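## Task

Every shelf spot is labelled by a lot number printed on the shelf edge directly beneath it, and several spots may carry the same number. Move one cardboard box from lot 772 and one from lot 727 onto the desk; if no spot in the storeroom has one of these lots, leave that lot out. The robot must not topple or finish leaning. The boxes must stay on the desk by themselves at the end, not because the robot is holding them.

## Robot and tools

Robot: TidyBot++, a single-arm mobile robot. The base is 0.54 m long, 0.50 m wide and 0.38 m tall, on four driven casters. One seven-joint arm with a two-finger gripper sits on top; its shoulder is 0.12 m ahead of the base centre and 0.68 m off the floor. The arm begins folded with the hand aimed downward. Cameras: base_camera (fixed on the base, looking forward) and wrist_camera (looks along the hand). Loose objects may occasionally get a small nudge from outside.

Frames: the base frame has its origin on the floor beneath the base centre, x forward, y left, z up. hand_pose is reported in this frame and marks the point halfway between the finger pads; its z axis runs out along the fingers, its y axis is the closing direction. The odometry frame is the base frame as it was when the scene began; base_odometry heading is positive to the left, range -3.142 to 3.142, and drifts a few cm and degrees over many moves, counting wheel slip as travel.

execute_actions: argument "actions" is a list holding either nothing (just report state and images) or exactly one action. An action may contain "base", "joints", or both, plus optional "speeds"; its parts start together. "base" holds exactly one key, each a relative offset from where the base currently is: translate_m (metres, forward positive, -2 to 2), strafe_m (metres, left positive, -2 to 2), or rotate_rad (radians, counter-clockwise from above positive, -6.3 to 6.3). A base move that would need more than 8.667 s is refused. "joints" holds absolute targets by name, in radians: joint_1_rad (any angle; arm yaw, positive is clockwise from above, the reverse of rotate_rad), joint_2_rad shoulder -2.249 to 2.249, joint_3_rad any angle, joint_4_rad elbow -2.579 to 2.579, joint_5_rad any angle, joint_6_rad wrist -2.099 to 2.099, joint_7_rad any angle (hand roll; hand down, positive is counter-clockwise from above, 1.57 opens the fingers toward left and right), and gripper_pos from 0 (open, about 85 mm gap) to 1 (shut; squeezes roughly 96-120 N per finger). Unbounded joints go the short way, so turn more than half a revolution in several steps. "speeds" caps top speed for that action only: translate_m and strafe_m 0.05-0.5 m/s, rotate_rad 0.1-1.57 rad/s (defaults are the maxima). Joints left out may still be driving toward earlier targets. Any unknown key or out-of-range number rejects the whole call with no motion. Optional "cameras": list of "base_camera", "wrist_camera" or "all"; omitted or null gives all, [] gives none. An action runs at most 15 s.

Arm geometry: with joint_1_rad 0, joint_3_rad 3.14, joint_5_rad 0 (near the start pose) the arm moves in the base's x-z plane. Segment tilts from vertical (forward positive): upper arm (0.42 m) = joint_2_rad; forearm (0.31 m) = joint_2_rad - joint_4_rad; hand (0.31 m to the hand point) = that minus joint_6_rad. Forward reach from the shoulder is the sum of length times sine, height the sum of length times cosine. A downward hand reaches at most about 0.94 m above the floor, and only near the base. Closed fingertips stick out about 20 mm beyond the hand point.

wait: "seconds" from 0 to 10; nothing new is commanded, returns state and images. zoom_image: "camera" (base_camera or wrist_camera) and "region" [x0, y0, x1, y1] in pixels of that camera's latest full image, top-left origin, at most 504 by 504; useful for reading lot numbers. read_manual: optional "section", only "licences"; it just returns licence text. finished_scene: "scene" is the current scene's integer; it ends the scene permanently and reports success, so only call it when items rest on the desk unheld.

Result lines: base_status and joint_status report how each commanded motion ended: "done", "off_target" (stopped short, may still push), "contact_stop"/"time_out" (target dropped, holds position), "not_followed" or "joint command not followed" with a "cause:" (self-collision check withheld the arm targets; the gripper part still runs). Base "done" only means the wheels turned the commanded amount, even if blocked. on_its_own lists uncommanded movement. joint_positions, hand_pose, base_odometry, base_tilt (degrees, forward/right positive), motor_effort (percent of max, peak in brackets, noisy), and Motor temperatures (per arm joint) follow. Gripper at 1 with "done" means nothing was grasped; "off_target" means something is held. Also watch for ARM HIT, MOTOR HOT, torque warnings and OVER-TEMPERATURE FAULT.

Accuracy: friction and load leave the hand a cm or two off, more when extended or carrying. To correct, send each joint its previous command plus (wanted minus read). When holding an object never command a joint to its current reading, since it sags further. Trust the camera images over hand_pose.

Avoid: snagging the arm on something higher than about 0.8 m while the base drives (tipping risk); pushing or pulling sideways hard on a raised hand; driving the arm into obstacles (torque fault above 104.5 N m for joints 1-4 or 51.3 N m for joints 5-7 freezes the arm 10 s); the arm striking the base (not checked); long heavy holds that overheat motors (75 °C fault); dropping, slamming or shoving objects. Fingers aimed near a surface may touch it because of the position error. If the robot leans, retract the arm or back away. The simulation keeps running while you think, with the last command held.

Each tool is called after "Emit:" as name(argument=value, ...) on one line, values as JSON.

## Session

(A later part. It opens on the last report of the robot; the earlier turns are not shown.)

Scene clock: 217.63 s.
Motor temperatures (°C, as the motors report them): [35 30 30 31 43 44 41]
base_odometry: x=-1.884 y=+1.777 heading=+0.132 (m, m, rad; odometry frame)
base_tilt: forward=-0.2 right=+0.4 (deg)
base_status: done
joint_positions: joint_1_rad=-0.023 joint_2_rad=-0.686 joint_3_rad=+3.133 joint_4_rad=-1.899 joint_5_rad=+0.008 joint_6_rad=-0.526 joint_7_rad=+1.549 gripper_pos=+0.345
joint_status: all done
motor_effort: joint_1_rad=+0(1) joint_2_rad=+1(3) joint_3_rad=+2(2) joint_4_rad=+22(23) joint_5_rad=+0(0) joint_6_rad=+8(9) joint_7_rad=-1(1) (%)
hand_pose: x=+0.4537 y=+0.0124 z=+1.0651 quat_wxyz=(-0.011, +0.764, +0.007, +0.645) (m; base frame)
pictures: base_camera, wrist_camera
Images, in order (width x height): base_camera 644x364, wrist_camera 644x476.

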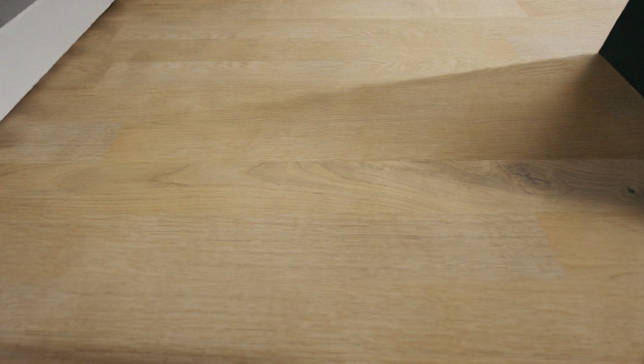

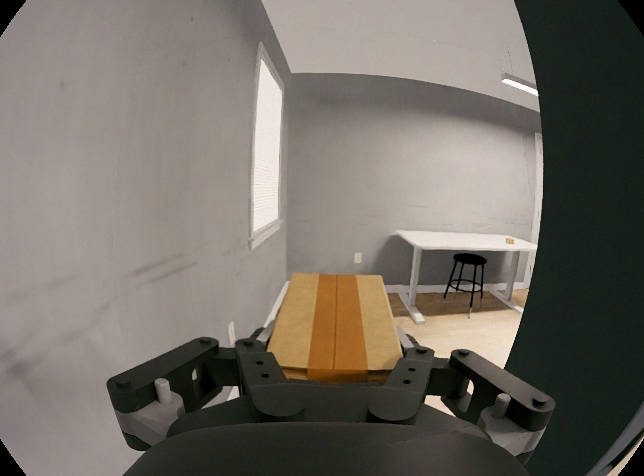

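Emit:
execute_actions(actions=[{"base":{"translate_m":1.85},"joints":{"joint_1_rad":0.01,"joint_2_rad":-0.2,"joint_4_rad":-1.9,"joint_6_rad":-0.17}}], cameras=["base_camera"])

Emit:
execute_actions(actions=[{"base":{"strafe_m":-0.9}}])

Scene clock: 226.87 s.
Motor temperatures (°C, as the motors report them): [35 30 30 31 43 44 41]
base_odometry: x=-0.051 y=+2.022 heading=+0.133 (m, m, rad; odometry frame)
base_tilt: forward=-0.2 right=+0.4 (deg)
base_status: done
joint_positions: joint_1_rad=-0.007 joint_2_rad=-0.201 joint_3_rad=+3.133 joint_4_rad=-1.900 joint_5_rad=+0.008 joint_6_rad=-0.197 joint_7_rad=+1.549 gripper_pos=+0.345
joint_status: all done
motor_effort: joint_1_rad=+0(0) joint_2_rad=-17(20) joint_3_rad=+1(2) joint_4_rad=+23(24) joint_5_rad=+0(0) joint_6_rad=+8(9) joint_7_rad=-1(1) (%)
hand_pose: x=+0.6416 y=+0.0095 z=+0.9542 quat_wxyz=(-0.007, +0.812, +0.001, +0.583) (m; base frame)
pictures: base_camera
Images, in order (width x height): base_camera 644x364.

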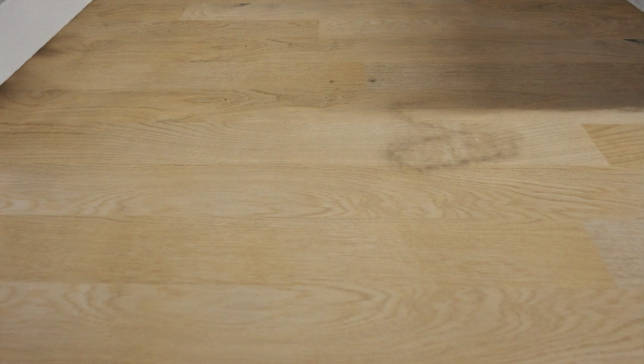

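Scene clock: 230.03 s.
Motor temperatures (°C, as the motors report them): [35 30 30 31 43 44 41]
base_odometry: x=+0.069 y=+1.130 heading=+0.133 (m, m, rad; odometry frame)
base_tilt: forward=-0.2 right=+0.5 (deg)
base_status: done
joint_positions: joint_1_rad=+0.001 joint_2_rad=-0.201 joint_3_rad=+3.133 joint_4_rad=-1.900 joint_5_rad=+0.008 joint_6_rad=-0.197 joint_7_rad=+1.549 gripper_pos=+0.345
joint_status: not commanded
motor_effort: joint_1_rad=+0(2) joint_2_rad=-17(18) joint_3_rad=+1(5) joint_4_rad=+23(23) joint_5_rad=+0(0) joint_6_rad=+8(9) joint_7_rad=+0(0) (%)
hand_pose: x=+0.6416 y=+0.0057 z=+0.9543 quat_wxyz=(-0.005, +0.812, -0.002, +0.583) (m; base frame)
pictures: base_camera, wrist_camera
Images, in order (width x height): base_camera 644x364, wrist_camera 644x476.

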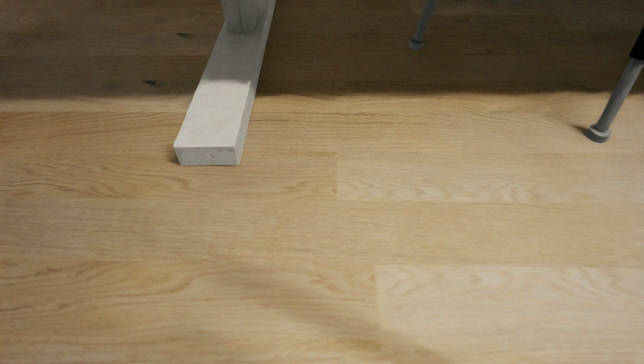

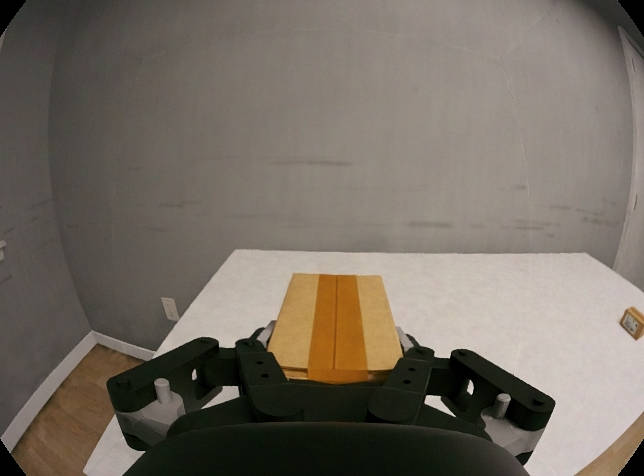

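Emit:
execute_actions(actions=[{"base":{"translate_m":0.09},"joints":{"joint_2_rad":0.07,"joint_4_rad":-2.31,"joint_6_rad":0.51}}], cameras=[])

Emit:
execute_actions(actions=[{"joints":{"joint_2_rad":0.11}}], cameras=["wrist_camera"])

Scene clock: 235.70 s.
Motor temperatures (°C, as the motors report them): [35 30 30 31 43 44 41]
base_odometry: x=+0.158 y=+1.142 heading=+0.133 (m, m, rad; odometry frame)
base_tilt: forward=-0.1 right=+0.5 (deg)
base_status: done
joint_positions: joint_1_rad=+0.001 joint_2_rad=+0.057 joint_3_rad=+3.133 joint_4_rad=-2.308 joint_5_rad=+0.008 joint_6_rad=+0.482 joint_7_rad=+1.549 gripper_pos=+0.345
joint_status: all done
motor_effort: joint_1_rad=+0(0) joint_2_rad=-22(26) joint_3_rad=+1(2) joint_4_rad=+17(24) joint_5_rad=+0(0) joint_6_rad=+8(10) joint_7_rad=-1(0) (%)
hand_pose: x=+0.6594 y=+0.0071 z=+0.7822 quat_wxyz=(-0.008, +0.808, -0.001, +0.589) (m; base frame)
pictures: none
No camera images: the call's "cameras" was empty. Leave "cameras" out to get every camera's image.

Scene clock: 236.40 s.
Motor temperatures (°C, as the motors report them): [35 30 30 31 43 44 41]
base_odometry: x=+0.158 y=+1.142 heading=+0.133 (m, m, rad; odometry frame)
base_tilt: forward=-0.2 right=+0.4 (deg)
base_status: not commanded
joint_positions: joint_1_rad=+0.001 joint_2_rad=+0.090 joint_3_rad=+3.133 joint_4_rad=-2.308 joint_5_rad=+0.008 joint_6_rad=+0.489 joint_7_rad=+1.549 gripper_pos=+0.345
joint_status: all done
motor_effort: joint_1_rad=+0(0) joint_2_rad=-21(24) joint_3_rad=+1(1) joint_4_rad=+16(17) joint_5_rad=+0(0) joint_6_rad=+6(8) joint_7_rad=+0(0) (%)
hand_pose: x=+0.6632 y=+0.0071 z=+0.7666 quat_wxyz=(-0.008, +0.816, -0.001, +0.578) (m; base frame)
pictures: wrist_camera
Images, in order (width x height): wrist_camera 644x476.

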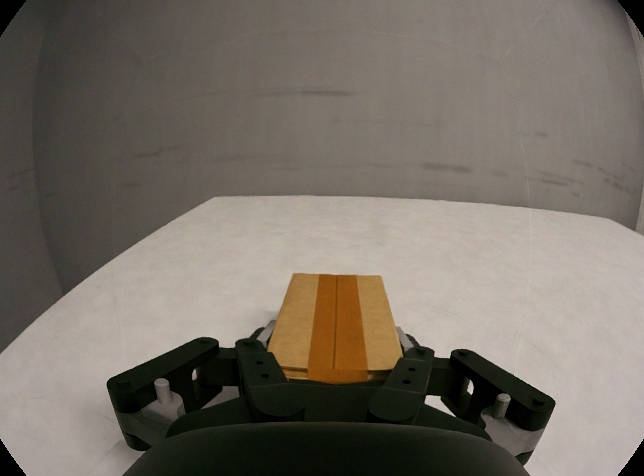

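Emit:
execute_actions(actions=[{"joints":{"gripper_pos":0,"joint_2_rad":0.085}}], cameras=[])

Emit:
execute_actions(actions=[{"base":{"translate_m":-0.2},"joints":{"joint_2_rad":-0.05}}], cameras=["wrist_camera"])

Scene clock: 238.97 s.
Motor temperatures (°C, as the motors report them): [35 30 30 31 43 44 41]
base_odometry: x=+0.158 y=+1.142 heading=+0.133 (m, m, rad; odometry frame)
base_tilt: forward=-0.2 right=+0.4 (deg)
base_status: not commanded
joint_positions: joint_1_rad=+0.001 joint_2_rad=+0.089 joint_3_rad=+3.133 joint_4_rad=-2.308 joint_5_rad=+0.008 joint_6_rad=+0.489 joint_7_rad=+1.549 gripper_pos=+0.000
joint_status: all done
motor_effort: joint_1_rad=+0(1) joint_2_rad=-21(22) joint_3_rad=+1(1) joint_4_rad=+16(17) joint_5_rad=+0(0) joint_6_rad=+7(8) joint_7_rad=+0(0) (%)
hand_pose: x=+0.6632 y=+0.0071 z=+0.7668 quat_wxyz=(-0.008, +0.816, -0.001, +0.578) (m; base frame)
pictures: none
No camera images: the call's "cameras" was empty. Leave "cameras" out to get every camera's image.

Scene clock: 240.67 s.
Motor temperatures (°C, as the motors report them): [35 30 30 31 43 44 41]
base_odometry: x=-0.040 y=+1.115 heading=+0.133 (m, m, rad; odometry frame)
base_tilt: forward=-0.3 right=+0.4 (deg)
base_status: done
joint_positions: joint_1_rad=+0.001 joint_2_rad=-0.042 joint_3_rad=+3.133 joint_4_rad=-2.309 joint_5_rad=+0.008 joint_6_rad=+0.490 joint_7_rad=+1.549 gripper_pos=+0.000
joint_status: all done
motor_effort: joint_1_rad=+0(1) joint_2_rad=-18(25) joint_3_rad=+1(3) joint_4_rad=+18(19) joint_5_rad=+0(1) joint_6_rad=+8(7) joint_7_rad=-1(0) (%)
hand_pose: x=+0.6470 y=+0.0066 z=+0.8366 quat_wxyz=(-0.008, +0.776, -0.001, +0.630) (m; base frame)
pictures: wrist_camera
Images, in order (width x height): wrist_camera 644x476.

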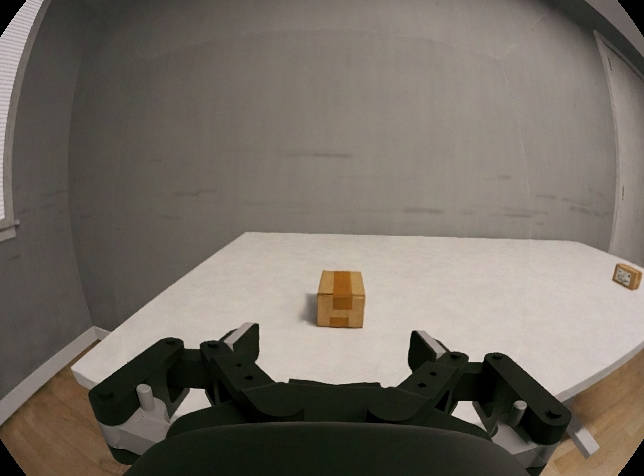

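Emit:
finished_scene(scene=1)

The scene is finished: the task was done.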